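# Move the small cardboard box onto the recessed shelf section

## Task

Pick up the little cardboard box that sits on the desk and set it down on a shelf belonging to the shelving section at the far end of the aisle, the one set back deeper than the other sections. It must rest directly on the shelf board, not on top of a carton, and must stay there without the robot holding it. The robot must not tip over or be left leaning, or the task fails.

## Robot and tools

ROBOT. A Hello Robot Stretch 4, a single-arm mobile manipulator about 1.6 m tall. It has an omni-wheel base (rim within 0.23 m of the base origin), a lift that rides up a mast, an arm that telescopes forward, a wrist with yaw, pitch and roll, and a two-finger gripper. A loose object may occasionally get nudged by something outside the robot's control.

FRAMES. Base frame: origin on the floor below the base centre, x ahead, y to the left, z up. hand_pose, reported in this frame, is a point between the open fingertips; with all wrist joints at zero its axes line up with the base frame. The printed value may be slightly wrong. The odometry frame is the base frame as it was when the scene began; its heading runs -3.142 to 3.142, positive leftward.

execute_actions. Argument "actions": a list holding one action or none (empty just reports state and images). Optional "cameras": a list drawn from head_camera, head_left_camera, head_right_camera, wrist_camera, all; omitted, null or ["all"] gives every camera, [] gives none. An action contains "base", "joints", or both, optionally with "pace" and "contact_limits"; or it contains only "end_of_arm". All motions in it begin together and may finish at different moments.
- base: exactly one relative command, measured from where the base last reported itself. translate_m: straight drive in metres, forward positive, -2 to 2. strafe_m: sideways drive in metres, left positive, -2 to 2. rotate_rad: spin in place in radians, counter-clockwise (left) positive, -3.2 to 3.2.
- joints: a dict of absolute targets by name, each a single number. lift_m 0 to 1.2 m; arm_m 0 to 0.55 m of extension; wrist_yaw_rad -1.134 to 4.276 (0 points ahead, positive turns left, 3.14 is stowed back, beyond 3.4 the arm may obstruct); wrist_pitch_rad -1.117 to 4.259 (0 level, 1.57 pointing down); wrist_roll_rad -1.117 to 4.259 (0 keeps fingers level, positive turns clockwise viewed from behind); gripper_m -0.038 to 0.141 m fingertip gap (negative means fingers pressing together). Done tolerances: lift and arm ±0.004, yaw and roll ±0.02, pitch ±0.05, gripper ±0.004. Joint targets past their range get clipped and the result notes it; any other out-of-range value or unknown key rejects the whole call with no motion.
- pace: "slow", "default", "fast", "max". Base top speeds 0.1/0.3/0.4/0.6 m/s and 1/2/3/4 rad/s respectively; with the lift above 0.2 these are further capped, down to 0.3 m/s and 1 rad/s at 1.2 m. Each action runs at most 15 s.
- contact_limits: only {"arm_m": value}, 0 (gentlest) to 0.75 (firmest), default 0.5; exceeding it stops the arm with contact_stop.
- end_of_arm: "enable_torque" revives wrist or gripper motors that shut off; they then hold their current position.
Parts not mentioned in an action may keep driving toward older targets without the statuses showing it. If a result reports a stop, any later execute_actions, wait or finished_scene calls in that same reply are skipped.

wait: {"seconds": 0 to 10}; commands nothing, then returns state and images.
zoom_image: {"camera": name, "region": [x0, y0, x1, y1]} in pixels of that camera's latest full image, top-left origin, at most 504x504.
finished_scene: {"scene": number}; ends the current scene irreversibly after the last command is held, and reports success. Replying with no tool call also ends things.

RESULTS. base_status and joint_status: "done" (for the base, wheels turned the commanded amount even if slipping), "off_target" (resting short and perhaps still pushing), "contact_stop_at_<key>" (blocked; that part goes slack — a slack lift may sag under load, slack wheels may roll), "limit_stop_at_<name>", "time_out", "torque_fault" (wrist motor limp until enable_torque). limit_stop_at_tilt means leaning over 6 degrees: lift, arm and wheels go slack and ignore commands until upright. limit_stop_at_own_body: a joint about to hit the robot; moving away still works. It tends to happen with pitch below -0.2 combined with roll below -0.4 or above 4. on_its_own lists what this call did not command; "held at" is a held target, not the actual position. lidar_m: 12 distances in metres, 30-degree sectors counter-clockwise starting straight ahead (4th left, 7th behind, 10th right); "-" means nothing seen or closer than 0.25 m; it sees from about 0.15 m up, may miss glass, thin legs and much behind. wrist_depth_mm: 7x7 grid of median depths, 100 to 2000 mm, row by row from top left. turned_by_wheels vs turned_by_imu differing by over ~0.1 rad suggests a collision or slip; heading error is roughly their difference. base_tilt in degrees, forward and right positive, with a fixed bias up to ~1.5. motor_effort in percent, positive toward higher joint values, bracket = peak in last action; for wheel_0..2 positive turns the base right. A gripper load shifts wrist_pitch_rad effort away from 0.

GRIPPING. Command a gap smaller than the object; tighter squeezes harder and pulls it toward the wrist. The gripper reading and "done" do not prove a grasp; at commanded values of 0 or more, a firm hold shows in gripper_m effort. If fingertips jam on a surface underneath, lift up.

CAMERAS. head_camera sits atop the mast looking forward and down (turn the base to look around); head_left_camera and head_right_camera are fisheyes beside it looking more steeply down, showing base and arm; wrist_camera looks along the fingers, tips near the bottom of its image. Calibration intrinsics and extrinsics are supplied per camera and can be a little off.

CAUTIONS. To unfold at the start, send lift_m 0.4 with wrist_yaw_rad 0. Avoid driving or turning with over 1 kg held and arm_m beyond 0.2, especially at fast paces; avoid sustained pushes with a high gripper. Avoid drops, slams, hard pushes and torque faults. Release the box so it sits on the shelf itself, then withdraw; shorter robot motion time is better.

Each tool is called as name(argument=value, ...), one argument or row to a line, values as JSON.

## Session

execute_actions(
  actions=[
    {"joints":{"lift_m":0.4,"wrist_yaw_rad":0}},
  ],
  cameras=["head_camera","head_left_camera"],
)

Scene clock: 2.47 s.
base_odometry: x=+0.000 y=+0.000 heading=+0.000 (m, m, rad; odometry frame)
turned_by_wheels: +0.000 (rad since the last result)
turned_by_imu: +0.000 (rad since the last result)
base_tilt: forward=+0.2 right=-0.1 (deg)
lidar_m: 2.00 1.43 1.38 1.48 0.85 0.82 0.85 2.36 2.28 2.43 1.46 1.24
base_status: not commanded
joint_positions: lift_m=+0.400 arm_m=-0.002 wrist_yaw_rad=+0.000 wrist_pitch_rad=+0.007 wrist_roll_rad=-0.006 gripper_m=+0.057
joint_status: all done
motor_effort: lift_m=+23(22) arm_m=-1(1) wrist_yaw_rad=-2(6) wrist_pitch_rad=-8(8) wrist_roll_rad=+0(1) gripper_m=+0(3) wheel_0=+0(0) wheel_1=+0(0) wheel_2=+0(0) (%)
hand_pose: x=+0.4574 y=-0.0873 z=+0.5759 quat_wxyz=(+1.000, -0.003, +0.003, +0.000) (m; base frame)
wrist_depth_mm: 1229 1537 1921 - - 931 831 / 1229 1499 1983 - - 917 831 / 1255 1499 - - - 931 854 / 1255 1464 - - - 946 842 / 1229 1537 1808 - 1008 946 854 / 1255 1464 1576 1661 1060 931 854 / 1160 1229 1205 - 1060 891 854
pictures: head_camera, head_left_camera
Images, in order (width x height): head_camera 420x560, head_left_camera 420x672.

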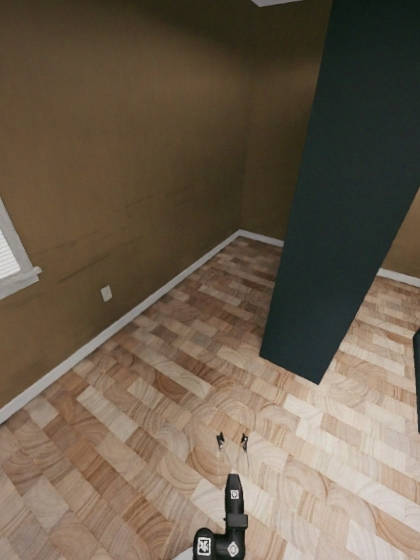

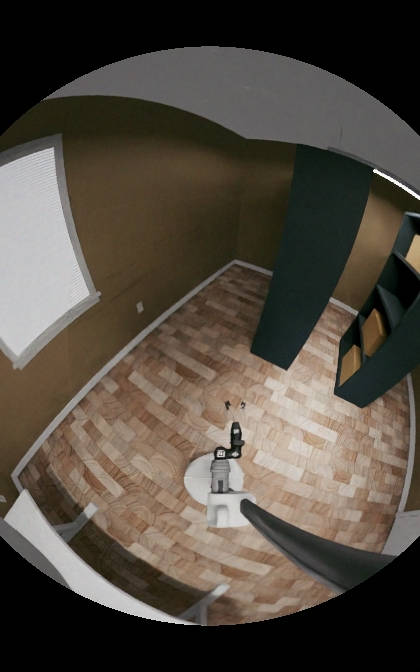

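Desk seems behind-left. Turn around.

execute_actions(
  actions=[
    {"base":{"rotate_rad":2.6}},
  ],
  cameras=["head_camera","head_left_camera"],
)

Scene clock: 8.03 s.
base_odometry: x=+0.000 y=+0.000 heading=+2.600 (m, m, rad; odometry frame)
turned_by_wheels: +2.600 (rad since the last result)
turned_by_imu: +2.623 (rad since the last result)
base_tilt: forward=+0.2 right=-0.1 (deg)
lidar_m: 0.79 0.85 2.31 2.26 2.38 1.46 1.24 2.07 1.46 1.40 1.47 0.86
base_status: done
joint_positions: lift_m=+0.400 arm_m=-0.002 wrist_yaw_rad=+0.000 wrist_pitch_rad=+0.007 wrist_roll_rad=-0.006 gripper_m=+0.057
joint_status: not commanded
motor_effort: lift_m=+21(23) arm_m=-1(1) wrist_yaw_rad=+0(0) wrist_pitch_rad=-7(7) wrist_roll_rad=+1(1) gripper_m=-1(5) wheel_0=+1(7) wheel_1=+2(4) wheel_2=+2(6) (%)
hand_pose: x=+0.4574 y=-0.0874 z=+0.5760 quat_wxyz=(+1.000, -0.003, +0.003, +0.000) (m; base frame)
wrist_depth_mm: 1397 1397 1397 1430 1430 1397 1397 / 1464 1430 1397 1397 1397 1464 1397 / 788 809 891 931 931 917 1397 / 1464 1397 1499 1430 1430 1430 1464 / 1025 1464 1499 1464 1464 1430 1397 / 1042 1464 1430 1499 1430 976 1464 / 1138 1205 1182 - 1255 1078 1205
pictures: head_camera, head_left_camera
Images, in order (width x height): head_camera 420x560, head_left_camera 420x672.

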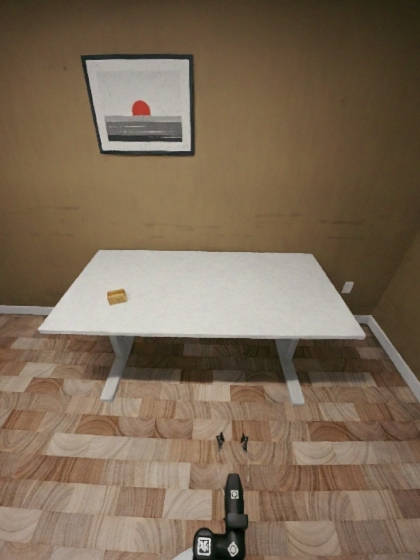

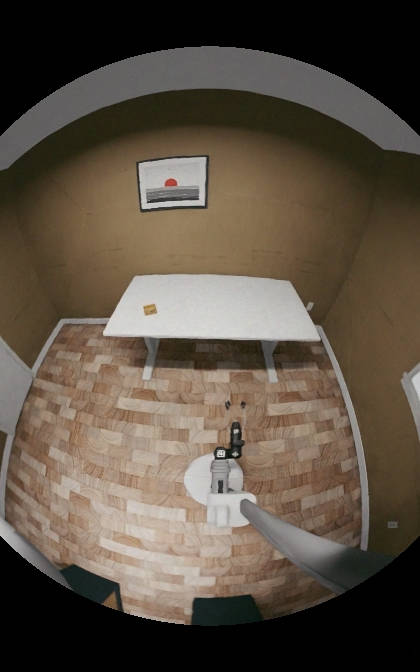

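execute_actions(
  actions=[
    {"base":{"strafe_m":0.58},"joints":{"lift_m":0.75,"arm_m":0.2,"wrist_pitch_rad":0.5,"gripper_m":0.13}},
  ],
  cameras=["head_camera","wrist_camera"],
)

Scene clock: 22.20 s.
base_odometry: x=-0.299 y=-0.497 heading=+2.600 (m, m, rad; odometry frame)
turned_by_wheels: +0.000 (rad since the last result)
turned_by_imu: -0.001 (rad since the last result)
base_tilt: forward=+0.2 right=-0.1 (deg)
lidar_m: 0.80 0.84 1.74 1.69 1.79 1.31 1.28 1.34 2.11 1.98 1.20 0.84
base_status: done
joint_positions: lift_m=+0.750 arm_m=+0.199 wrist_yaw_rad=+0.000 wrist_pitch_rad=+0.502 wrist_roll_rad=-0.006 gripper_m=+0.130
joint_status: all done
motor_effort: lift_m=+23(26) arm_m=+4(7) wrist_yaw_rad=+0(0) wrist_pitch_rad=-6(7) wrist_roll_rad=+1(1) gripper_m=-1(4) wheel_0=-1(10) wheel_1=-2(10) wheel_2=+1(1) (%)
hand_pose: x=+0.6231 y=-0.0874 z=+0.7891 quat_wxyz=(+0.969, -0.003, +0.248, +0.001) (m; base frame)
wrist_depth_mm: 1060 1118 1098 1118 1098 1098 1078 / 1182 1182 917 891 854 878 891 / 1336 647 591 585 574 569 564 / 1430 469 462 459 452 473 466 / 1499 1576 976 1464 1499 1397 1430 / 1205 1229 1160 165 1160 1138 1182 / 1078 1025 1078 - 1042 1025 991
pictures: head_camera, wrist_camera
camera_calibration (this result's frames):
wrist_camera: T_world_to_cam=[[0.00792699, -0.999447, -0.0322847, -0.0564127], [-0.514933, 0.0235961, -0.856905, 1.04259], [0.857194, 0.0234172, -0.514462, 0.103397], [0, 0, 0, 1]] pos_world=[0.448679, -0.0834038, 0.944771]
Images, in order (width x height): head_camera 420x560, wrist_camera 616x392.

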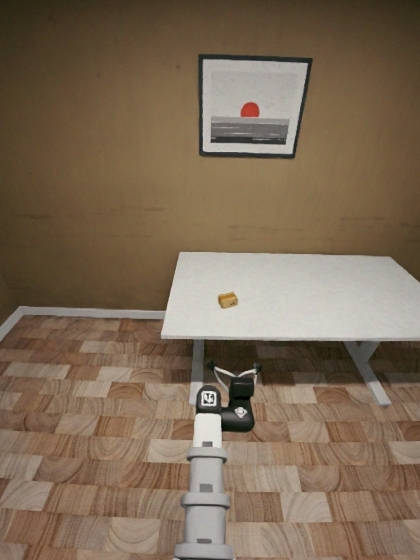

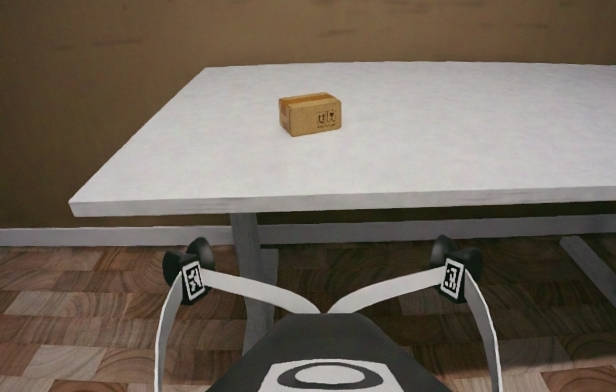

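execute_actions(
  actions=[
    {"base":{"translate_m":0.2},"joints":{"lift_m":0.745,"arm_m":0.42,"gripper_m":0.141}},
  ],
  cameras=["wrist_camera"],
)

Scene clock: 32.80 s.
base_odometry: x=-0.470 y=-0.394 heading=+2.600 (m, m, rad; odometry frame)
turned_by_wheels: +0.000 (rad since the last result)
turned_by_imu: -0.001 (rad since the last result)
base_tilt: forward=+0.2 right=-0.1 (deg)
lidar_m: 0.60 0.62 1.79 1.67 1.78 1.53 1.45 1.52 2.06 1.99 0.91 0.65
base_status: done
joint_positions: lift_m=+0.745 arm_m=+0.419 wrist_yaw_rad=+0.000 wrist_pitch_rad=+0.502 wrist_roll_rad=-0.006 gripper_m=+0.141
joint_status: all done
motor_effort: lift_m=+14(22) arm_m=+4(5) wrist_yaw_rad=-1(1) wrist_pitch_rad=-7(6) wrist_roll_rad=+1(0) gripper_m=+1(0) wheel_0=+1(8) wheel_1=+0(4) wheel_2=+0(7) (%)
hand_pose: x=+0.8431 y=-0.0874 z=+0.7848 quat_wxyz=(+0.969, -0.003, +0.248, +0.001) (m; base frame)
wrist_depth_mm: 699 707 715 715 723 707 715 / 768 759 768 750 750 750 750 / 831 640 574 559 559 554 549 / 878 439 430 424 418 410 407 / 345 345 340 260 334 314 324 / 281 281 262 168 237 263 268 / 245 239 247 - 242 235 236
pictures: wrist_camera
camera_calibration (this result's frames):
wrist_camera: T_world_to_cam=[[0.00802115, -0.999447, -0.032285, -0.0583512], [-0.514959, 0.0235472, -0.856891, 1.1522], [0.857177, 0.0234987, -0.514485, -0.0873902], [0, 0, 0, 1]] pos_world=[0.668712, -0.0833964, 0.940465]
Images, in order (width x height): wrist_camera 616x392.

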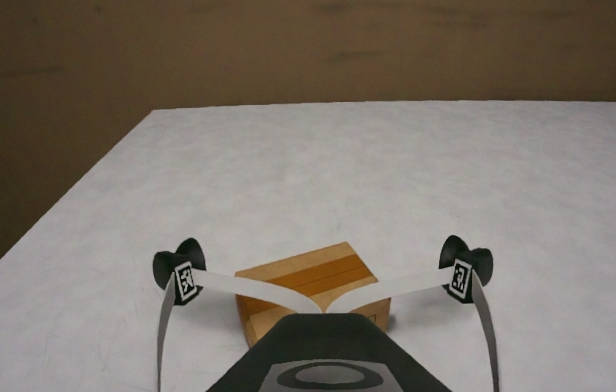

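execute_actions(
  actions=[
    {"joints":{"gripper_m":0.0}},
  ],
  cameras=["wrist_camera"],
)

Scene clock: 38.67 s.
base_odometry: x=-0.470 y=-0.394 heading=+2.600 (m, m, rad; odometry frame)
turned_by_wheels: +0.000 (rad since the last result)
turned_by_imu: +0.000 (rad since the last result)
base_tilt: forward=+0.2 right=-0.1 (deg)
lidar_m: 0.60 0.63 1.78 1.68 1.80 1.51 1.49 1.51 2.06 1.98 0.90 0.63
base_status: not commanded
joint_positions: lift_m=+0.745 arm_m=+0.419 wrist_yaw_rad=+0.002 wrist_pitch_rad=+0.499 wrist_roll_rad=-0.006 gripper_m=+0.000
joint_status: all done
motor_effort: lift_m=+14(14) arm_m=+4(4) wrist_yaw_rad=-6(6) wrist_pitch_rad=+3(14) wrist_roll_rad=+2(3) gripper_m=-9(15) wheel_0=+2(2) wheel_1=+1(1) wheel_2=+0(1) (%)
hand_pose: x=+0.8437 y=-0.0870 z=+0.7856 quat_wxyz=(+0.969, -0.003, +0.247, +0.001) (m; base frame)
wrist_depth_mm: 707 699 699 715 715 707 707 / 759 759 750 750 741 759 741 / 820 654 591 574 564 559 559 / 866 445 436 424 424 418 410 / 347 345 343 342 342 334 329 / 283 283 265 187 193 266 272 / 248 240 241 - 210 228 237
pictures: wrist_camera
camera_calibration (this result's frames):
wrist_camera: T_world_to_cam=[[0.00967144, -0.999447, -0.0318195, -0.0597564], [-0.512231, 0.0223772, -0.858556, 1.15209], [0.858793, 0.0246024, -0.511731, -0.0909087], [0, 0, 0, 1]] pos_world=[0.668788, -0.0832674, 0.940716]
Images, in order (width x height): wrist_camera 616x392.

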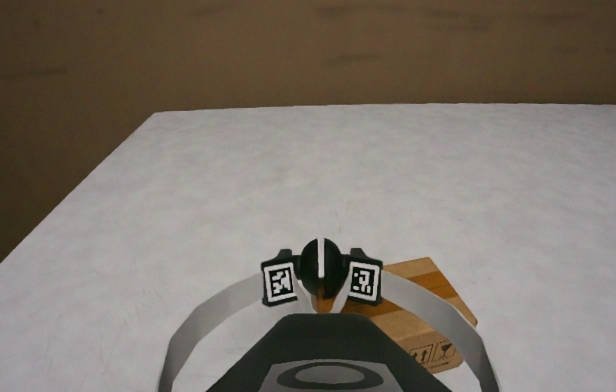

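execute_actions(
  actions=[
    {"joints":{"gripper_m":0.141,"lift_m":0.85,"arm_m":0.3,"wrist_pitch_rad":0.9}},
  ],
  cameras=["wrist_camera"],
)

Scene clock: 44.67 s.
base_odometry: x=-0.470 y=-0.394 heading=+2.600 (m, m, rad; odometry frame)
turned_by_wheels: +0.000 (rad since the last result)
turned_by_imu: -0.001 (rad since the last result)
base_tilt: forward=+0.2 right=-0.1 (deg)
lidar_m: 0.61 0.62 1.78 1.67 1.80 1.51 1.47 1.53 2.06 1.98 0.92 0.66
base_status: not commanded
joint_positions: lift_m=+0.850 arm_m=+0.301 wrist_yaw_rad=+0.000 wrist_pitch_rad=+0.901 wrist_roll_rad=-0.006 gripper_m=+0.141
joint_status: all done
motor_effort: lift_m=+23(19) arm_m=-4(11) wrist_yaw_rad=+0(18) wrist_pitch_rad=-5(92) wrist_roll_rad=+2(5) gripper_m=-1(10) wheel_0=+1(2) wheel_1=-1(1) wheel_2=+1(2) (%)
hand_pose: x=+0.6507 y=-0.0874 z=+0.8017 quat_wxyz=(+0.900, -0.003, +0.435, +0.001) (m; base frame)
wrist_depth_mm: 917 591 559 539 535 535 525 / 1042 480 473 462 462 462 462 / 1160 418 410 404 404 402 402 / 373 370 366 364 359 357 351 / 334 330 330 325 324 256 317 / 300 300 293 168 245 242 287 / 960 946 931 - 603 931 917
pictures: wrist_camera
camera_calibration (this result's frames):
wrist_camera: T_world_to_cam=[[-0.00481114, -0.999462, -0.0324569, -0.0478057], [-0.807537, 0.0230266, -0.589368, 1.04346], [0.589798, 0.0233746, -0.807213, 0.49489], [0, 0, 0, 1]] pos_world=[0.550516, -0.0833751, 1.01291]
Images, in order (width x height): wrist_camera 616x392.

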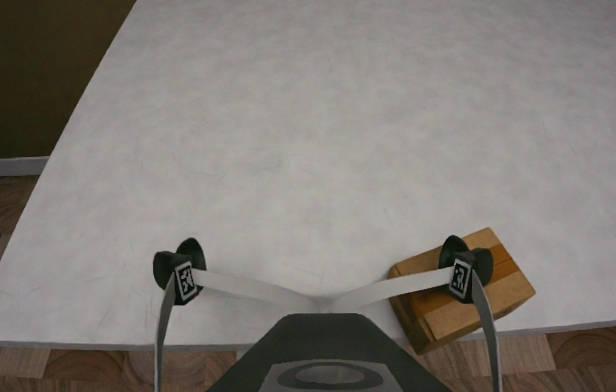

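execute_actions(
  actions=[
    {"joints":{"lift_m":0.95}},
  ],
  cameras=[],
)

execute_actions(
  actions=[
    {"base":{"strafe_m":-0.07},"joints":{"arm_m":0.0,"wrist_pitch_rad":0.25}},
  ],
  cameras=["wrist_camera"],
)

Scene clock: 51.03 s.
base_odometry: x=-0.470 y=-0.394 heading=+2.600 (m, m, rad; odometry frame)
turned_by_wheels: +0.000 (rad since the last result)
turned_by_imu: +0.000 (rad since the last result)
base_tilt: forward=+0.2 right=-0.1 (deg)
lidar_m: 0.61 0.65 1.77 1.68 1.78 1.52 1.46 1.54 2.06 1.98 0.92 0.64
base_status: not commanded
joint_positions: lift_m=+0.950 arm_m=+0.301 wrist_yaw_rad=+0.000 wrist_pitch_rad=+0.901 wrist_roll_rad=-0.006 gripper_m=+0.141
joint_status: all done
motor_effort: lift_m=+23(25) arm_m=-4(4) wrist_yaw_rad=+0(1) wrist_pitch_rad=-4(5) wrist_roll_rad=+2(2) gripper_m=+1(0) wheel_0=+1(2) wheel_1=+0(1) wheel_2=+1(1) (%)
hand_pose: x=+0.6507 y=-0.0874 z=+0.9017 quat_wxyz=(+0.900, -0.003, +0.435, +0.001) (m; base frame)
wrist_depth_mm: 931 904 732 732 723 723 715 / 1042 976 640 627 621 615 621 / 1255 580 554 554 539 539 535 / 1464 492 496 484 484 477 477 / 1255 445 436 439 436 415 421 / 418 399 392 169 338 340 384 / 377 375 370 - 327 668 976
pictures: none
No camera images: the call's "cameras" was empty. Leave "cameras" out to get every camera's image.

Scene clock: 53.03 s.
base_odometry: x=-0.434 y=-0.334 heading=+2.600 (m, m, rad; odometry frame)
turned_by_wheels: +0.000 (rad since the last result)
turned_by_imu: +0.000 (rad since the last result)
base_tilt: forward=+0.2 right=-0.1 (deg)
lidar_m: 0.60 0.63 1.86 1.77 1.86 1.52 1.46 1.51 2.01 1.91 0.92 0.65
base_status: done
joint_positions: lift_m=+0.950 arm_m=+0.001 wrist_yaw_rad=+0.000 wrist_pitch_rad=+0.252 wrist_roll_rad=-0.006 gripper_m=+0.141
joint_status: all done
motor_effort: lift_m=+23(23) arm_m=-4(4) wrist_yaw_rad=+0(1) wrist_pitch_rad=-9(9) wrist_roll_rad=+3(2) gripper_m=+0(2) wheel_0=+0(9) wheel_1=+0(9) wheel_2=+0(1) (%)
hand_pose: x=+0.4510 y=-0.0875 z=+1.0559 quat_wxyz=(+0.992, -0.003, +0.126, +0.000) (m; base frame)
wrist_depth_mm: 1098 1098 1118 1098 1098 1098 1118 / 1160 1138 1182 1138 1160 1160 1160 / 1205 1255 1182 1205 1229 1205 1229 / 1255 1281 1308 1255 1281 1255 1281 / 1336 1336 1042 1025 991 917 960 / 1464 1366 723 169 715 691 715 / 1537 621 627 - 615 591 597
pictures: wrist_camera
camera_calibration (this result's frames):
wrist_camera: T_world_to_cam=[[0.0155578, -0.999462, -0.0288703, -0.053544], [-0.287354, 0.0231865, -0.957544, 1.18611], [0.957698, 0.0231932, -0.286838, 0.102509], [0, 0, 0, 1]] pos_world=[0.243494, -0.0833945, 1.16361]
Images, in order (width x height): wrist_camera 616x392.

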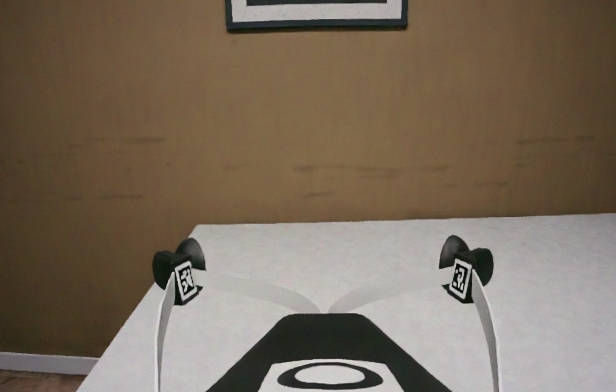

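execute_actions(
  actions=[
    {"joints":{"lift_m":0.69}},
  ],
  cameras=["wrist_camera"],
)

Scene clock: 59.67 s.
base_odometry: x=-0.434 y=-0.334 heading=+2.600 (m, m, rad; odometry frame)
turned_by_wheels: +0.000 (rad since the last result)
turned_by_imu: +0.000 (rad since the last result)
base_tilt: forward=+0.2 right=-0.1 (deg)
lidar_m: 0.60 0.62 1.82 1.77 1.86 1.51 1.46 1.52 2.00 1.91 0.92 0.63
base_status: not commanded
joint_positions: lift_m=+0.690 arm_m=+0.001 wrist_yaw_rad=+0.000 wrist_pitch_rad=+0.252 wrist_roll_rad=-0.006 gripper_m=+0.141
joint_status: all done
motor_effort: lift_m=+14(21) arm_m=-4(4) wrist_yaw_rad=+0(1) wrist_pitch_rad=-8(7) wrist_roll_rad=+2(3) gripper_m=-2(2) wheel_0=+1(1) wheel_1=+1(0) wheel_2=+0(0) (%)
hand_pose: x=+0.4510 y=-0.0875 z=+0.7966 quat_wxyz=(+0.992, -0.003, +0.126, +0.000) (m; base frame)
wrist_depth_mm: 1098 1098 1118 1118 1118 1078 1098 / 1138 1160 1160 1160 1160 1160 1182 / 1229 1205 1182 1205 1182 1205 1205 / 1308 661 647 640 621 615 603 / 459 459 427 424 424 427 466 / 1397 1430 854 168 1397 1397 1366 / 1255 1205 1182 - 1255 1229 1229
pictures: wrist_camera
camera_calibration (this result's frames):
wrist_camera: T_world_to_cam=[[0.0155576, -0.999462, -0.0288704, -0.0610295], [-0.287354, 0.0231866, -0.957544, 0.937837], [0.957698, 0.0231931, -0.286838, 0.0281366], [0, 0, 0, 1]] pos_world=[0.243494, -0.0833945, 0.904329]
Images, in order (width x height): wrist_camera 616x392.

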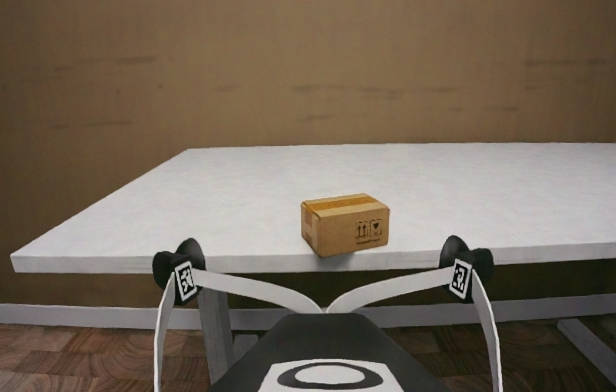

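execute_actions(
  actions=[
    {"base":{"strafe_m":-0.03},"joints":{"lift_m":0.66,"arm_m":0.12}},
  ],
  cameras=["wrist_camera"],
)

Scene clock: 67.40 s.
base_odometry: x=-0.419 y=-0.308 heading=+2.600 (m, m, rad; odometry frame)
turned_by_wheels: +0.000 (rad since the last result)
turned_by_imu: +0.000 (rad since the last result)
base_tilt: forward=+0.2 right=-0.1 (deg)
lidar_m: 0.60 0.65 1.89 1.79 1.89 1.54 1.47 1.51 1.99 1.86 0.91 0.65
base_status: done
joint_positions: lift_m=+0.660 arm_m=+0.119 wrist_yaw_rad=+0.000 wrist_pitch_rad=+0.252 wrist_roll_rad=-0.006 gripper_m=+0.141
joint_status: all done
motor_effort: lift_m=+14(15) arm_m=+4(4) wrist_yaw_rad=+0(1) wrist_pitch_rad=-7(8) wrist_roll_rad=+2(2) gripper_m=-2(0) wheel_0=+0(8) wheel_1=+0(7) wheel_2=+0(1) (%)
hand_pose: x=+0.5696 y=-0.0874 z=+0.7666 quat_wxyz=(+0.992, -0.003, +0.126, +0.000) (m; base frame)
wrist_depth_mm: 1008 991 991 991 1008 991 1008 / 1025 1025 1042 1060 1042 1060 1042 / 1060 1078 1098 1042 1025 1008 1025 / 627 544 535 535 521 512 500 / 357 353 355 285 306 315 334 / 1255 303 304 168 1281 306 1255 / 1205 1182 960 - 1205 1182 1182
pictures: wrist_camera
camera_calibration (this result's frames):
wrist_camera: T_world_to_cam=[[0.0157962, -0.999458, -0.0288794, -0.0638021], [-0.287285, 0.0231285, -0.957566, 0.943176], [0.957715, 0.0234225, -0.286764, -0.0940917], [0, 0, 0, 1]] pos_world=[0.362081, -0.0833779, 0.874329]
Images, in order (width x height): wrist_camera 616x392.

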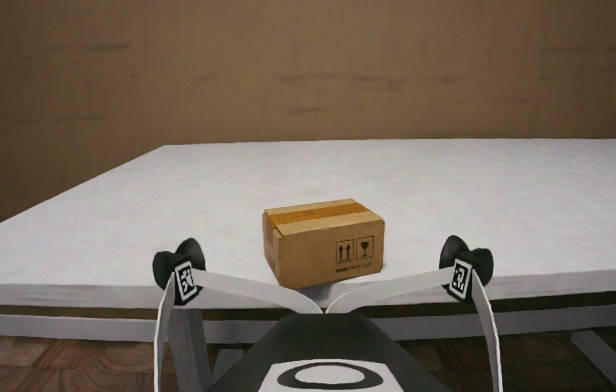

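execute_actions(
  actions=[
    {"joints":{"lift_m":0.672,"arm_m":0.22}},
  ],
  cameras=["wrist_camera"],
)

Scene clock: 74.13 s.
base_odometry: x=-0.419 y=-0.308 heading=+2.600 (m, m, rad; odometry frame)
turned_by_wheels: +0.000 (rad since the last result)
turned_by_imu: +0.000 (rad since the last result)
base_tilt: forward=+0.2 right=-0.1 (deg)
lidar_m: 0.61 0.65 1.91 1.79 1.90 1.53 1.48 1.51 1.96 1.88 0.90 0.66
base_status: not commanded
joint_positions: lift_m=+0.672 arm_m=+0.219 wrist_yaw_rad=+0.000 wrist_pitch_rad=+0.252 wrist_roll_rad=-0.006 gripper_m=+0.141
joint_status: all done
motor_effort: lift_m=+23(25) arm_m=+4(6) wrist_yaw_rad=+1(2) wrist_pitch_rad=-8(7) wrist_roll_rad=+2(2) gripper_m=-1(1) wheel_0=+0(0) wheel_1=+0(0) wheel_2=+0(0) (%)
hand_pose: x=+0.6696 y=-0.0874 z=+0.7779 quat_wxyz=(+0.992, -0.003, +0.126, +0.000) (m; base frame)
wrist_depth_mm: 904 904 891 931 891 904 891 / 931 946 931 960 946 917 946 / 991 976 976 976 960 960 976 / 1025 580 574 559 554 554 539 / 382 384 377 377 368 336 357 / 278 281 255 168 199 256 266 / 229 222 233 - 219 219 -
pictures: wrist_camera
camera_calibration (this result's frames):
wrist_camera: T_world_to_cam=[[0.0157927, -0.999458, -0.0288792, -0.0650543], [-0.287247, 0.0231302, -0.957577, 0.982717], [0.957726, 0.0234182, -0.286726, -0.186661], [0, 0, 0, 1]] pos_world=[0.46208, -0.0833782, 0.885628]
Images, in order (width x height): wrist_camera 616x392.

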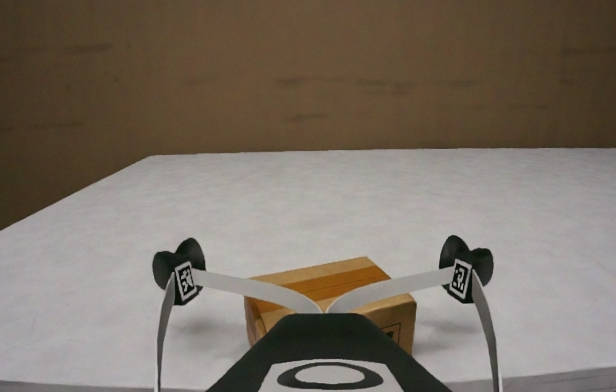

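execute_actions(
  actions=[
    {"joints":{"lift_m":0.65,"arm_m":0.2}},
  ],
  cameras=["wrist_camera","head_camera"],
)

Scene clock: 78.73 s.
base_odometry: x=-0.419 y=-0.308 heading=+2.600 (m, m, rad; odometry frame)
turned_by_wheels: +0.000 (rad since the last result)
turned_by_imu: +0.000 (rad since the last result)
base_tilt: forward=+0.2 right=-0.1 (deg)
lidar_m: 0.61 0.63 1.91 1.79 1.89 1.52 1.49 1.51 1.95 1.88 0.91 0.68
base_status: not commanded
joint_positions: lift_m=+0.650 arm_m=+0.201 wrist_yaw_rad=+0.000 wrist_pitch_rad=+0.252 wrist_roll_rad=-0.006 gripper_m=+0.141
joint_status: all done
motor_effort: lift_m=+14(21) arm_m=-4(4) wrist_yaw_rad=+0(2) wrist_pitch_rad=-8(8) wrist_roll_rad=+2(2) gripper_m=-1(1) wheel_0=+0(0) wheel_1=+0(0) wheel_2=+0(0) (%)
hand_pose: x=+0.6510 y=-0.0874 z=+0.7566 quat_wxyz=(+0.992, -0.003, +0.126, +0.000) (m; base frame)
wrist_depth_mm: 917 917 931 931 931 931 931 / 960 976 960 960 960 960 946 / 1025 991 976 976 991 931 946 / 517 517 504 496 484 473 466 / 330 332 309 214 226 296 312 / 243 244 223 168 218 223 232 / 220 218 219 - 220 654 1098
pictures: head_camera, wrist_camera
camera_calibration (this result's frames):
wrist_camera: T_world_to_cam=[[0.0157224, -0.999459, -0.0288793, -0.0653493], [-0.287245, 0.0231505, -0.957577, 0.957012], [0.957728, 0.0233509, -0.286726, -0.174982], [0, 0, 0, 1]] pos_world=[0.44351, -0.0833833, 0.864354]
Images, in order (width x height): head_camera 420x560, wrist_camera 616x392.

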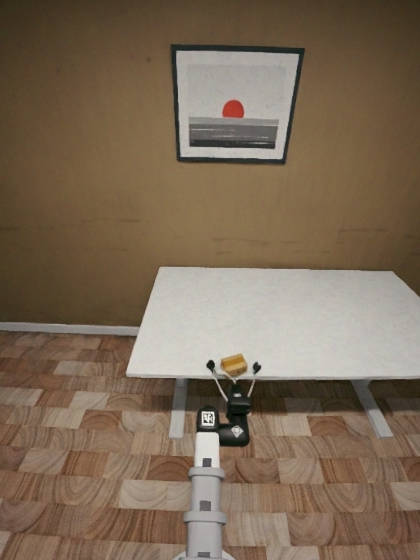

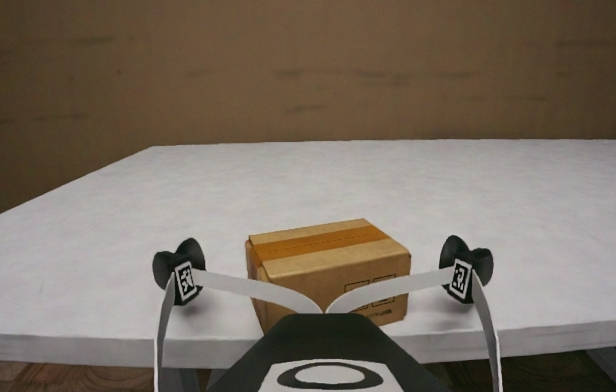

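execute_actions(
  actions=[
    {"joints":{"gripper_m":0.0}},
  ],
  cameras=["wrist_camera"],
)

Scene clock: 96.33 s.
base_odometry: x=-0.419 y=-0.308 heading=+2.600 (m, m, rad; odometry frame)
turned_by_wheels: +0.000 (rad since the last result)
turned_by_imu: +0.000 (rad since the last result)
base_tilt: forward=+0.2 right=-0.1 (deg)
lidar_m: 0.62 0.62 1.90 1.78 1.89 1.53 1.48 1.51 1.98 1.88 0.90 0.67
base_status: not commanded
joint_positions: lift_m=+0.650 arm_m=+0.201 wrist_yaw_rad=+0.000 wrist_pitch_rad=+0.253 wrist_roll_rad=-0.006 gripper_m=+0.001
joint_status: all done
motor_effort: lift_m=+14(14) arm_m=-4(4) wrist_yaw_rad=-1(1) wrist_pitch_rad=-9(9) wrist_roll_rad=+2(2) gripper_m=-29(26) wheel_0=+0(0) wheel_1=+0(0) wheel_2=+0(0) (%)
hand_pose: x=+0.6510 y=-0.0874 z=+0.7565 quat_wxyz=(+0.992, -0.003, +0.126, +0.000) (m; base frame)
wrist_depth_mm: 931 904 917 946 917 931 917 / 960 991 976 976 946 946 960 / 1025 1008 1008 1008 946 946 931 / 512 508 492 492 477 473 462 / 330 330 310 199 196 315 312 / 242 168 182 169 179 175 237 / 220 219 219 - 220 222 -
pictures: wrist_camera
camera_calibration (this result's frames):
wrist_camera: T_world_to_cam=[[0.0155649, -0.999461, -0.0288875, -0.065284], [-0.28775, 0.0231913, -0.957425, 0.957073], [0.957579, 0.0232146, -0.287235, -0.174505], [0, 0, 0, 1]] pos_world=[0.443517, -0.0833935, 0.864316]
Images, in order (width x height): wrist_camera 616x392.

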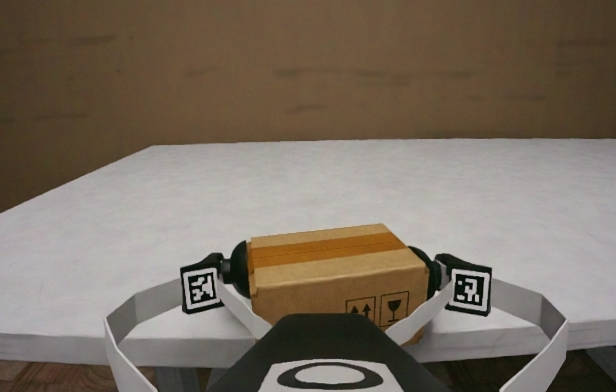

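Gripped. Lift, retract, turn around.

execute_actions(
  actions=[
    {"joints":{"lift_m":0.72,"arm_m":0.0,"wrist_pitch_rad":0.0}},
  ],
  cameras=[],
)

execute_actions(
  actions=[
    {"base":{"rotate_rad":3.14}},
  ],
  cameras=["head_camera","head_left_camera"],
)

Scene clock: 102.10 s.
base_odometry: x=-0.419 y=-0.308 heading=+2.600 (m, m, rad; odometry frame)
turned_by_wheels: +0.000 (rad since the last result)
turned_by_imu: +0.000 (rad since the last result)
base_tilt: forward=+0.2 right=-0.1 (deg)
lidar_m: 0.60 0.64 1.91 1.79 1.90 1.54 1.49 1.52 2.00 1.88 0.89 0.62
base_status: not commanded
joint_positions: lift_m=+0.720 arm_m=+0.001 wrist_yaw_rad=+0.000 wrist_pitch_rad=+0.003 wrist_roll_rad=-0.006 gripper_m=+0.001
joint_status: all done
motor_effort: lift_m=+23(27) arm_m=-4(3) wrist_yaw_rad=+1(1) wrist_pitch_rad=-11(14) wrist_roll_rad=+2(2) gripper_m=-30(31) wheel_0=+0(0) wheel_1=+0(0) wheel_2=+0(0) (%)
hand_pose: x=+0.4601 y=-0.0875 z=+0.8969 quat_wxyz=(+1.000, -0.003, +0.002, +0.000) (m; base frame)
wrist_depth_mm: 1182 1205 1205 1182 1205 1205 1182 / 1255 1229 1205 1229 1182 1182 1205 / 1229 1255 1205 1229 1205 1229 1229 / 1205 1229 1229 1229 1205 1255 1229 / 1281 1229 991 200 195 1060 1060 / 1255 169 181 170 180 176 603 / 462 439 477 - 449 445 -
pictures: none
No camera images: the call's "cameras" was empty. Leave "cameras" out to get every camera's image.

Scene clock: 104.97 s.
base_odometry: x=-0.419 y=-0.308 heading=-0.543 (m, m, rad; odometry frame)
turned_by_wheels: +3.140 (rad since the last result)
turned_by_imu: +3.167 (rad since the last result)
base_tilt: forward=+0.2 right=-0.1 (deg)
lidar_m: 1.48 1.50 1.96 1.87 0.92 0.64 0.60 0.65 1.93 1.79 1.90 1.53
base_status: done
joint_positions: lift_m=+0.720 arm_m=+0.001 wrist_yaw_rad=+0.000 wrist_pitch_rad=+0.003 wrist_roll_rad=-0.006 gripper_m=+0.001
joint_status: not commanded
motor_effort: lift_m=+23(23) arm_m=-4(4) wrist_yaw_rad=-1(2) wrist_pitch_rad=-10(10) wrist_roll_rad=+2(2) gripper_m=-33(31) wheel_0=+0(5) wheel_1=+0(7) wheel_2=+0(7) (%)
hand_pose: x=+0.4602 y=-0.0874 z=+0.8970 quat_wxyz=(+1.000, -0.003, +0.002, +0.000) (m; base frame)
wrist_depth_mm: 1229 1229 - - 1229 - - / 1229 1281 - - 1255 - - / 1229 1255 - - 1255 1281 - / - 1255 - - 1255 1308 - / - 1255 1281 198 195 1255 - / - 1255 182 170 180 176 - / 1756 1308 1576 - 1336 1708 -
pictures: head_camera, head_left_camera
Images, in order (width x height): head_camera 420x560, head_left_camera 420x672.

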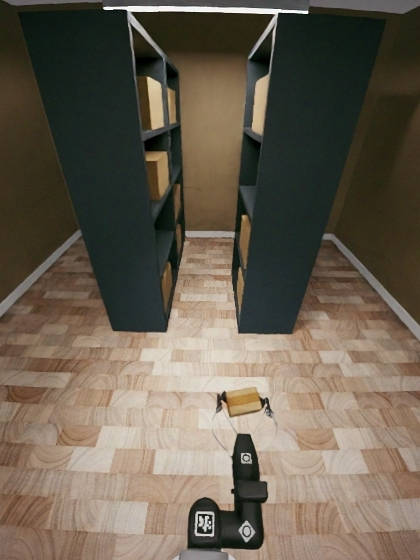

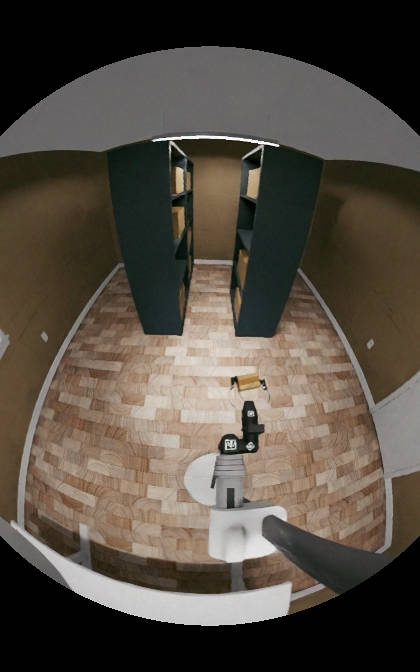

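execute_actions(
  actions=[
    {"base":{"translate_m":1.0}},
  ],
  cameras=["head_camera","head_left_camera"],
)

Scene clock: 117.33 s.
base_odometry: x=+0.438 y=-0.825 heading=-0.543 (m, m, rad; odometry frame)
turned_by_wheels: +0.000 (rad since the last result)
turned_by_imu: -0.005 (rad since the last result)
base_tilt: forward=+0.2 right=-0.1 (deg)
lidar_m: 0.86 0.58 0.66 1.93 1.96 1.68 1.63 2.52 1.89 1.78 0.69 0.52
base_status: done
joint_positions: lift_m=+0.720 arm_m=+0.001 wrist_yaw_rad=+0.000 wrist_pitch_rad=+0.003 wrist_roll_rad=-0.006 gripper_m=+0.001
joint_status: not commanded
motor_effort: lift_m=+23(23) arm_m=-4(4) wrist_yaw_rad=-2(0) wrist_pitch_rad=-10(10) wrist_roll_rad=+2(2) gripper_m=-30(29) wheel_0=+1(7) wheel_1=+1(3) wheel_2=+2(10) (%)
hand_pose: x=+0.4601 y=-0.0874 z=+0.8970 quat_wxyz=(+1.000, -0.003, +0.002, +0.000) (m; base frame)
wrist_depth_mm: 668 1118 - - 1138 1025 239 / 676 1025 - - 1118 1118 243 / 668 991 - - 1138 291 245 / 1118 1138 - - 1160 1160 248 / 1138 1160 1464 198 195 273 249 / 1138 976 183 169 180 175 250 / 831 1138 1708 - 469 290 -
pictures: head_camera, head_left_camera
Images, in order (width x height): head_camera 420x560, head_left_camera 420x672.

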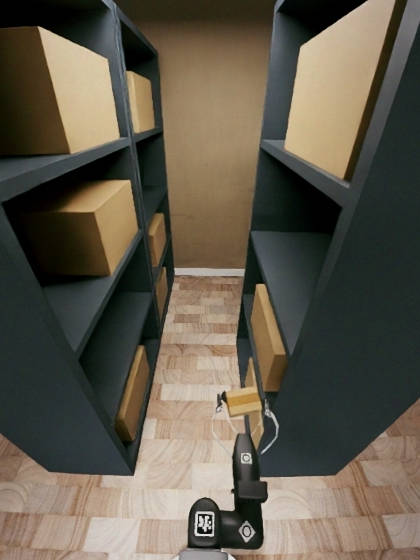

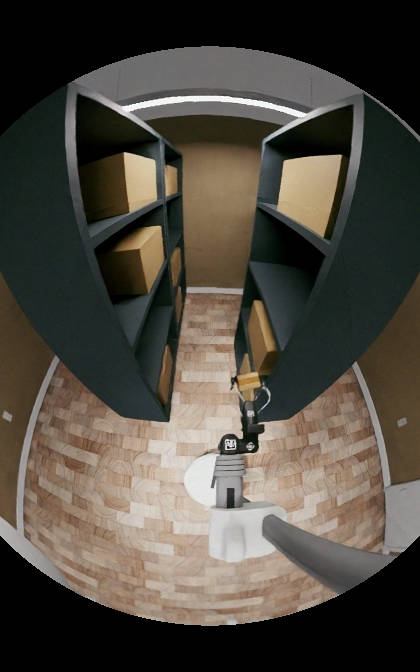

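execute_actions(
  actions=[
    {"base":{"strafe_m":0.03}},
  ],
  cameras=[],
)

execute_actions(
  actions=[
    {"base":{"translate_m":0.7}},
  ],
  cameras=["head_camera","head_left_camera"],
)

Scene clock: 126.90 s.
base_odometry: x=+0.453 y=-0.799 heading=-0.542 (m, m, rad; odometry frame)
turned_by_wheels: +0.000 (rad since the last result)
turned_by_imu: +0.000 (rad since the last result)
base_tilt: forward=+0.2 right=-0.1 (deg)
lidar_m: 0.94 0.55 0.64 1.89 1.92 1.68 1.62 2.52 1.91 1.83 0.68 0.53
base_status: done
joint_positions: lift_m=+0.720 arm_m=+0.001 wrist_yaw_rad=+0.000 wrist_pitch_rad=+0.003 wrist_roll_rad=-0.006 gripper_m=+0.001
joint_status: not commanded
motor_effort: lift_m=+23(22) arm_m=-4(4) wrist_yaw_rad=+0(1) wrist_pitch_rad=-10(11) wrist_roll_rad=+2(1) gripper_m=-31(28) wheel_0=+1(5) wheel_1=+0(6) wheel_2=+0(2) (%)
hand_pose: x=+0.4601 y=-0.0874 z=+0.8970 quat_wxyz=(+1.000, -0.003, +0.002, +0.000) (m; base frame)
wrist_depth_mm: 661 1098 - - 1118 1098 246 / 647 946 - - 1118 1118 248 / 654 946 - - 1138 413 253 / 1138 1098 - - 1138 1138 255 / 1182 1138 1499 198 195 683 254 / 1098 168 182 170 180 175 250 / 831 960 1618 - 554 445 -
pictures: none
No camera images: the call's "cameras" was empty. Leave "cameras" out to get every camera's image.

Scene clock: 130.70 s.
base_odometry: x=+1.053 y=-1.160 heading=-0.542 (m, m, rad; odometry frame)
turned_by_wheels: +0.000 (rad since the last result)
turned_by_imu: -0.003 (rad since the last result)
base_tilt: forward=+0.2 right=-0.1 (deg)
lidar_m: 1.57 0.52 0.36 0.33 0.36 2.43 3.16 3.22 0.26 0.25 0.26 0.35
base_status: done
joint_positions: lift_m=+0.720 arm_m=+0.001 wrist_yaw_rad=+0.000 wrist_pitch_rad=+0.003 wrist_roll_rad=-0.006 gripper_m=+0.001
joint_status: not commanded
motor_effort: lift_m=+22(22) arm_m=-4(4) wrist_yaw_rad=+0(1) wrist_pitch_rad=-11(12) wrist_roll_rad=+2(2) gripper_m=-31(32) wheel_0=+1(5) wheel_1=+0(3) wheel_2=+2(10) (%)
hand_pose: x=+0.4601 y=-0.0874 z=+0.8970 quat_wxyz=(+1.000, -0.003, +0.002, +0.000) (m; base frame)
wrist_depth_mm: 1078 1182 1397 1397 1397 415 421 / 1281 1397 1430 1430 1430 421 421 / 1205 1336 1464 1430 1464 340 226 / 1229 1397 1397 1464 1464 430 430 / 741 1042 1397 199 196 430 433 / 750 778 182 170 180 176 436 / 750 1397 1464 - 442 442 -
pictures: head_camera, head_left_camera
Images, in order (width x height): head_camera 420x560, head_left_camera 420x672.

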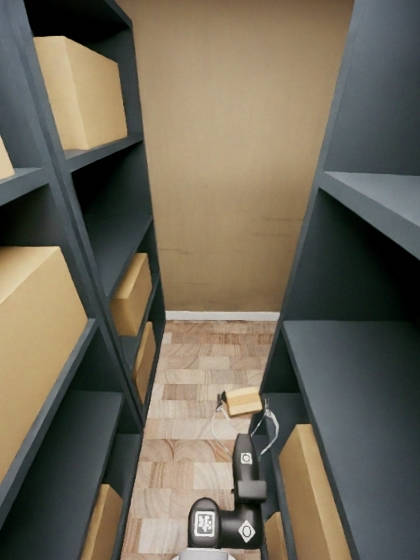

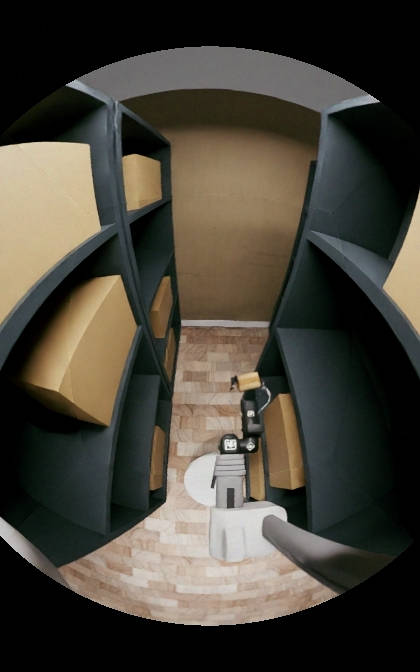

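execute_actions(
  actions=[
    {"base":{"strafe_m":0.04}},
  ],
  cameras=[],
)

execute_actions(
  actions=[
    {"base":{"translate_m":0.6}},
  ],
  cameras=["head_camera","head_right_camera"],
)

Scene clock: 137.03 s.
base_odometry: x=+1.073 y=-1.126 heading=-0.542 (m, m, rad; odometry frame)
turned_by_wheels: +0.000 (rad since the last result)
turned_by_imu: -0.001 (rad since the last result)
base_tilt: forward=+0.2 right=-0.1 (deg)
lidar_m: 1.38 0.47 0.30 0.29 0.30 2.43 3.16 3.23 0.29 0.26 0.28 0.39
base_status: done
joint_positions: lift_m=+0.720 arm_m=+0.001 wrist_yaw_rad=+0.000 wrist_pitch_rad=+0.003 wrist_roll_rad=-0.006 gripper_m=+0.001
joint_status: not commanded
motor_effort: lift_m=+23(22) arm_m=-4(4) wrist_yaw_rad=-1(2) wrist_pitch_rad=-10(11) wrist_roll_rad=+2(2) gripper_m=-30(30) wheel_0=-2(8) wheel_1=-2(6) wheel_2=+0(1) (%)
hand_pose: x=+0.4601 y=-0.0874 z=+0.8970 quat_wxyz=(+1.000, -0.003, +0.002, +0.000) (m; base frame)
wrist_depth_mm: 1078 1138 1430 1397 1464 418 413 / 1255 1397 1397 1430 1430 421 418 / 1138 1397 1430 1430 1397 424 291 / 1182 1366 1430 1397 1499 424 430 / 741 946 1397 198 195 433 433 / 759 750 182 169 179 175 436 / 768 904 1464 - 1499 439 -
pictures: none
No camera images: the call's "cameras" was empty. Leave "cameras" out to get every camera's image.

Scene clock: 140.53 s.
base_odometry: x=+1.587 y=-1.436 heading=-0.543 (m, m, rad; odometry frame)
turned_by_wheels: +0.000 (rad since the last result)
turned_by_imu: -0.003 (rad since the last result)
base_tilt: forward=+0.2 right=-0.1 (deg)
lidar_m: 1.01 0.49 0.34 0.31 0.32 0.46 3.86 0.39 0.27 0.25 0.26 1.00
base_status: done
joint_positions: lift_m=+0.720 arm_m=+0.001 wrist_yaw_rad=+0.000 wrist_pitch_rad=+0.003 wrist_roll_rad=-0.006 gripper_m=+0.001
joint_status: not commanded
motor_effort: lift_m=+22(23) arm_m=-4(4) wrist_yaw_rad=+0(2) wrist_pitch_rad=-10(11) wrist_roll_rad=+2(2) gripper_m=-31(30) wheel_0=-1(4) wheel_1=-2(6) wheel_2=+2(10) (%)
hand_pose: x=+0.4601 y=-0.0874 z=+0.8970 quat_wxyz=(+1.000, -0.003, +0.002, +0.000) (m; base frame)
wrist_depth_mm: 750 809 798 809 809 809 809 / 759 809 798 820 809 820 831 / 759 820 831 820 809 809 820 / 768 820 831 831 831 831 831 / 768 831 831 199 195 842 842 / 768 759 181 170 180 176 820 / 778 831 842 - 842 842 -
pictures: head_camera, head_right_camera
Images, in order (width x height): head_camera 420x560, head_right_camera 420x672.

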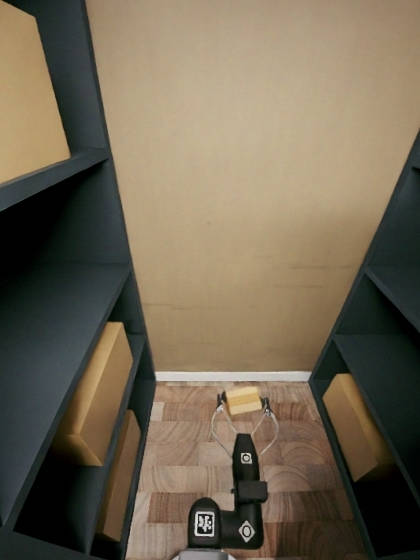

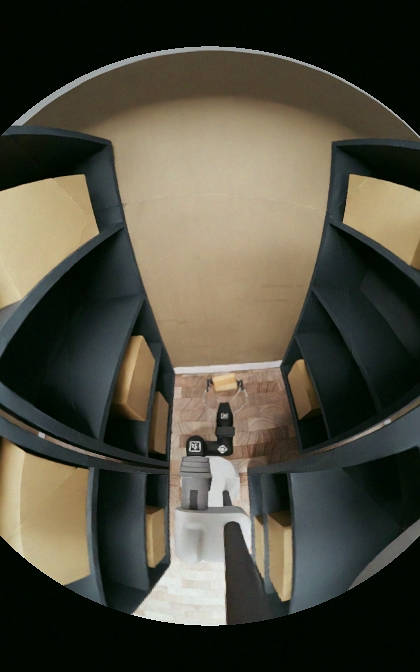

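execute_actions(
  actions=[
    {"base":{"translate_m":0.35},"joints":{"wrist_yaw_rad":1.57}},
  ],
  cameras=[],
)

execute_actions(
  actions=[
    {"base":{"rotate_rad":-1.57}},
  ],
  cameras=["head_camera","head_right_camera"],
)

Scene clock: 152.30 s.
base_odometry: x=+1.887 y=-1.616 heading=-0.542 (m, m, rad; odometry frame)
turned_by_wheels: +0.000 (rad since the last result)
turned_by_imu: -0.002 (rad since the last result)
base_tilt: forward=+0.2 right=-0.1 (deg)
lidar_m: 0.67 0.52 0.35 0.31 0.33 0.49 1.16 0.39 0.36 0.70 0.73 0.72
base_status: done
joint_positions: lift_m=+0.720 arm_m=+0.001 wrist_yaw_rad=+1.570 wrist_pitch_rad=+0.003 wrist_roll_rad=-0.006 gripper_m=+0.001
joint_status: all done
motor_effort: lift_m=+23(23) arm_m=-4(4) wrist_yaw_rad=-1(3) wrist_pitch_rad=-11(11) wrist_roll_rad=+2(2) gripper_m=-31(31) wheel_0=+1(5) wheel_1=+0(8) wheel_2=+1(6) (%)
hand_pose: x=+0.2593 y=+0.2884 z=+0.8970 quat_wxyz=(+0.707, -0.003, -0.001, +0.707) (m; base frame)
wrist_depth_mm: 634 741 750 750 741 715 517 / 640 741 750 759 759 732 517 / 294 296 296 298 298 300 303 / 621 759 759 759 759 750 530 / 647 759 750 198 195 699 525 / 627 349 182 170 179 175 488 / 322 325 327 - 329 330 -
pictures: none
No camera images: the call's "cameras" was empty. Leave "cameras" out to get every camera's image.

Scene clock: 154.37 s.
base_odometry: x=+1.887 y=-1.616 heading=-2.112 (m, m, rad; odometry frame)
turned_by_wheels: -1.570 (rad since the last result)
turned_by_imu: -1.584 (rad since the last result)
base_tilt: forward=+0.2 right=-0.1 (deg)
lidar_m: 0.70 0.73 0.72 0.68 0.50 0.35 0.32 0.35 0.49 1.16 0.39 0.36
base_status: done
joint_positions: lift_m=+0.720 arm_m=+0.001 wrist_yaw_rad=+1.570 wrist_pitch_rad=+0.003 wrist_roll_rad=-0.006 gripper_m=+0.001
joint_status: not commanded
motor_effort: lift_m=+22(23) arm_m=-4(4) wrist_yaw_rad=-1(0) wrist_pitch_rad=-10(11) wrist_roll_rad=+2(2) gripper_m=-30(30) wheel_0=+1(6) wheel_1=+0(7) wheel_2=+0(7) (%)
hand_pose: x=+0.2593 y=+0.2884 z=+0.8970 quat_wxyz=(+0.707, -0.003, -0.001, +0.707) (m; base frame)
wrist_depth_mm: 621 634 634 647 640 634 640 / 627 634 634 640 640 654 634 / 640 640 640 647 647 654 634 / 647 647 647 654 647 654 647 / 654 654 661 199 195 654 647 / 661 654 182 169 180 176 615 / 661 668 668 - 661 668 -
pictures: head_camera, head_right_camera
Images, in order (width x height): head_camera 420x560, head_right_camera 420x672.

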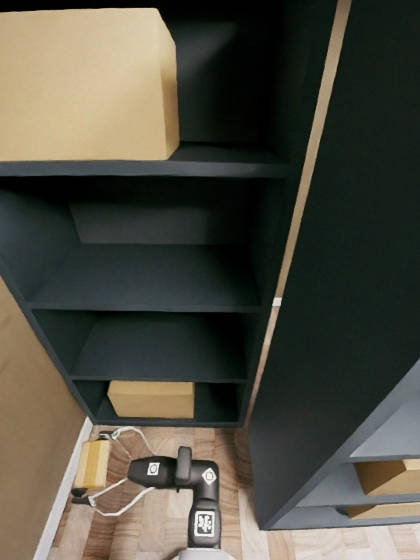

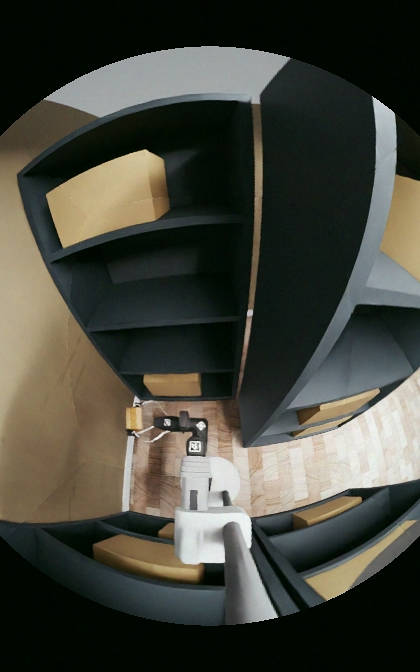

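execute_actions(
  actions=[
    {"base":{"strafe_m":0.2},"joints":{"lift_m":0.95}},
  ],
  cameras=[],
)

execute_actions(
  actions=[
    {"base":{"translate_m":0.1},"joints":{"wrist_yaw_rad":0.0}},
  ],
  cameras=["head_camera","wrist_camera"],
)

Scene clock: 170.87 s.
base_odometry: x=+2.059 y=-1.720 heading=-2.112 (m, m, rad; odometry frame)
turned_by_wheels: +0.000 (rad since the last result)
turned_by_imu: -0.001 (rad since the last result)
base_tilt: forward=+0.2 right=-0.1 (deg)
lidar_m: 0.69 0.71 0.51 0.47 0.50 0.36 0.33 0.35 0.52 1.11 0.52 0.62
base_status: done
joint_positions: lift_m=+0.950 arm_m=+0.001 wrist_yaw_rad=+1.570 wrist_pitch_rad=+0.003 wrist_roll_rad=-0.006 gripper_m=+0.001
joint_status: all done
motor_effort: lift_m=+23(24) arm_m=-4(4) wrist_yaw_rad=+0(1) wrist_pitch_rad=-11(11) wrist_roll_rad=+2(2) gripper_m=-31(32) wheel_0=-1(9) wheel_1=-1(3) wheel_2=+0(2) (%)
hand_pose: x=+0.2592 y=+0.2884 z=+1.1269 quat_wxyz=(+0.707, -0.003, -0.001, +0.707) (m; base frame)
wrist_depth_mm: 436 436 439 439 439 442 445 / 433 439 436 442 442 442 445 / 442 439 445 445 445 442 442 / 445 449 442 449 449 452 452 / 449 452 449 198 196 455 459 / 449 169 182 170 180 176 459 / 455 462 459 - 455 462 -
pictures: none
No camera images: the call's "cameras" was empty. Leave "cameras" out to get every camera's image.

Scene clock: 172.40 s.
base_odometry: x=+2.007 y=-1.805 heading=-2.112 (m, m, rad; odometry frame)
turned_by_wheels: +0.000 (rad since the last result)
turned_by_imu: -0.001 (rad since the last result)
base_tilt: forward=+0.2 right=-0.1 (deg)
lidar_m: 0.60 0.61 0.51 0.47 0.51 0.46 0.43 0.46 0.64 0.73 0.48 0.61
base_status: done
joint_positions: lift_m=+0.950 arm_m=+0.001 wrist_yaw_rad=+0.000 wrist_pitch_rad=+0.003 wrist_roll_rad=-0.006 gripper_m=+0.001
joint_status: all done
motor_effort: lift_m=+23(23) arm_m=-4(4) wrist_yaw_rad=-2(7) wrist_pitch_rad=-11(10) wrist_roll_rad=+2(2) gripper_m=-30(28) wheel_0=+0(5) wheel_1=+0(5) wheel_2=+0(10) (%)
hand_pose: x=+0.4601 y=-0.0873 z=+1.1269 quat_wxyz=(+1.000, -0.003, +0.002, +0.000) (m; base frame)
wrist_depth_mm: 544 554 574 585 585 535 410 / 707 831 831 842 842 580 407 / 759 831 842 854 831 591 415 / 759 842 854 866 854 597 415 / 715 854 820 199 196 549 421 / 521 169 182 170 180 176 402 / 394 399 402 - 402 404 -
pictures: head_camera, wrist_camera
camera_calibration (this result's frames):
wrist_camera: T_world_to_cam=[[0.0226008, -0.999452, -0.0241828, -0.0600389], [-0.0424435, 0.023208, -0.998829, 1.19061], [0.998843, 0.0236008, -0.0418957, -0.180755], [0, 0, 0, 1]] pos_world=[0.232437, -0.0833718, 1.18019]
Images, in order (width x height): head_camera 420x560, wrist_camera 616x392.

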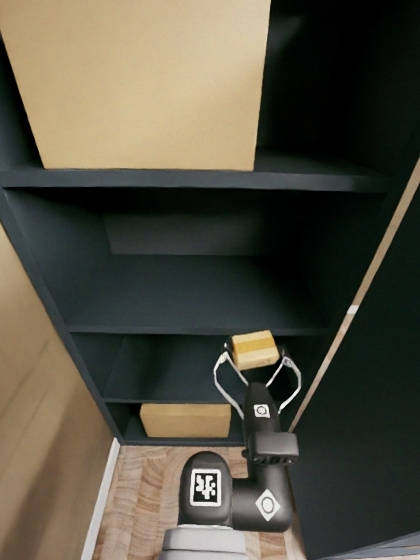

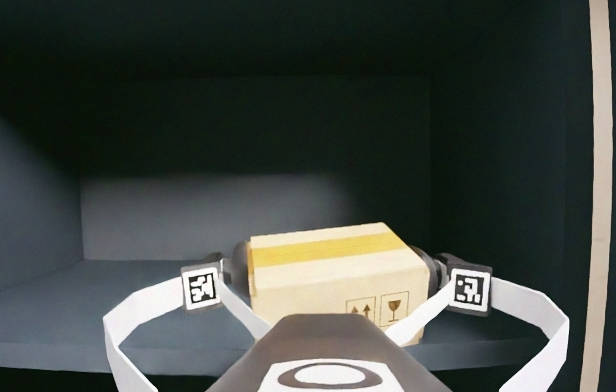

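execute_actions(
  actions=[
    {"joints":{"arm_m":0.34},"contact_limits":{"arm_m":0.2}},
  ],
  cameras=["wrist_camera"],
)

Scene clock: 181.03 s.
base_odometry: x=+2.007 y=-1.805 heading=-2.112 (m, m, rad; odometry frame)
turned_by_wheels: +0.000 (rad since the last result)
turned_by_imu: +0.000 (rad since the last result)
base_tilt: forward=+0.2 right=-0.1 (deg)
lidar_m: 0.59 0.62 0.51 0.46 0.50 0.45 0.44 0.46 0.65 0.68 0.46 0.60
base_status: not commanded
joint_positions: lift_m=+0.950 arm_m=+0.339 wrist_yaw_rad=+0.000 wrist_pitch_rad=+0.003 wrist_roll_rad=-0.006 gripper_m=+0.001
joint_status: all done
motor_effort: lift_m=+23(23) arm_m=+4(4) wrist_yaw_rad=-1(3) wrist_pitch_rad=-10(10) wrist_roll_rad=+2(2) gripper_m=-30(32) wheel_0=+0(0) wheel_1=+0(1) wheel_2=+0(0) (%)
contact_limits: arm_m 0.2
hand_pose: x=+0.7987 y=-0.0874 z=+1.1270 quat_wxyz=(+1.000, -0.003, +0.002, +0.000) (m; base frame)
wrist_depth_mm: 492 492 496 500 500 500 402 / 492 500 496 504 504 500 407 / 500 500 504 500 508 508 399 / 508 512 504 508 512 512 404 / 508 504 512 198 195 517 404 / 512 169 181 170 181 176 382 / 373 357 384 - 368 366 -
pictures: wrist_camera
camera_calibration (this result's frames):
wrist_camera: T_world_to_cam=[[0.0224677, -0.999453, -0.0242793, -0.0675149], [-0.0422771, 0.0233139, -0.998834, 1.20491], [0.998853, 0.0234679, -0.0417301, -0.519168], [0, 0, 0, 1]] pos_world=[0.57103, -0.0833854, 1.1802]
Images, in order (width x height): wrist_camera 616x392.

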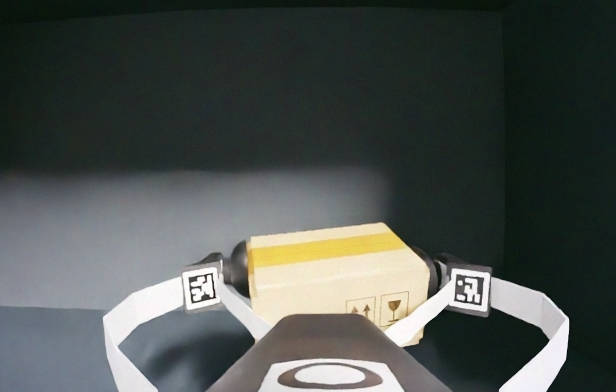

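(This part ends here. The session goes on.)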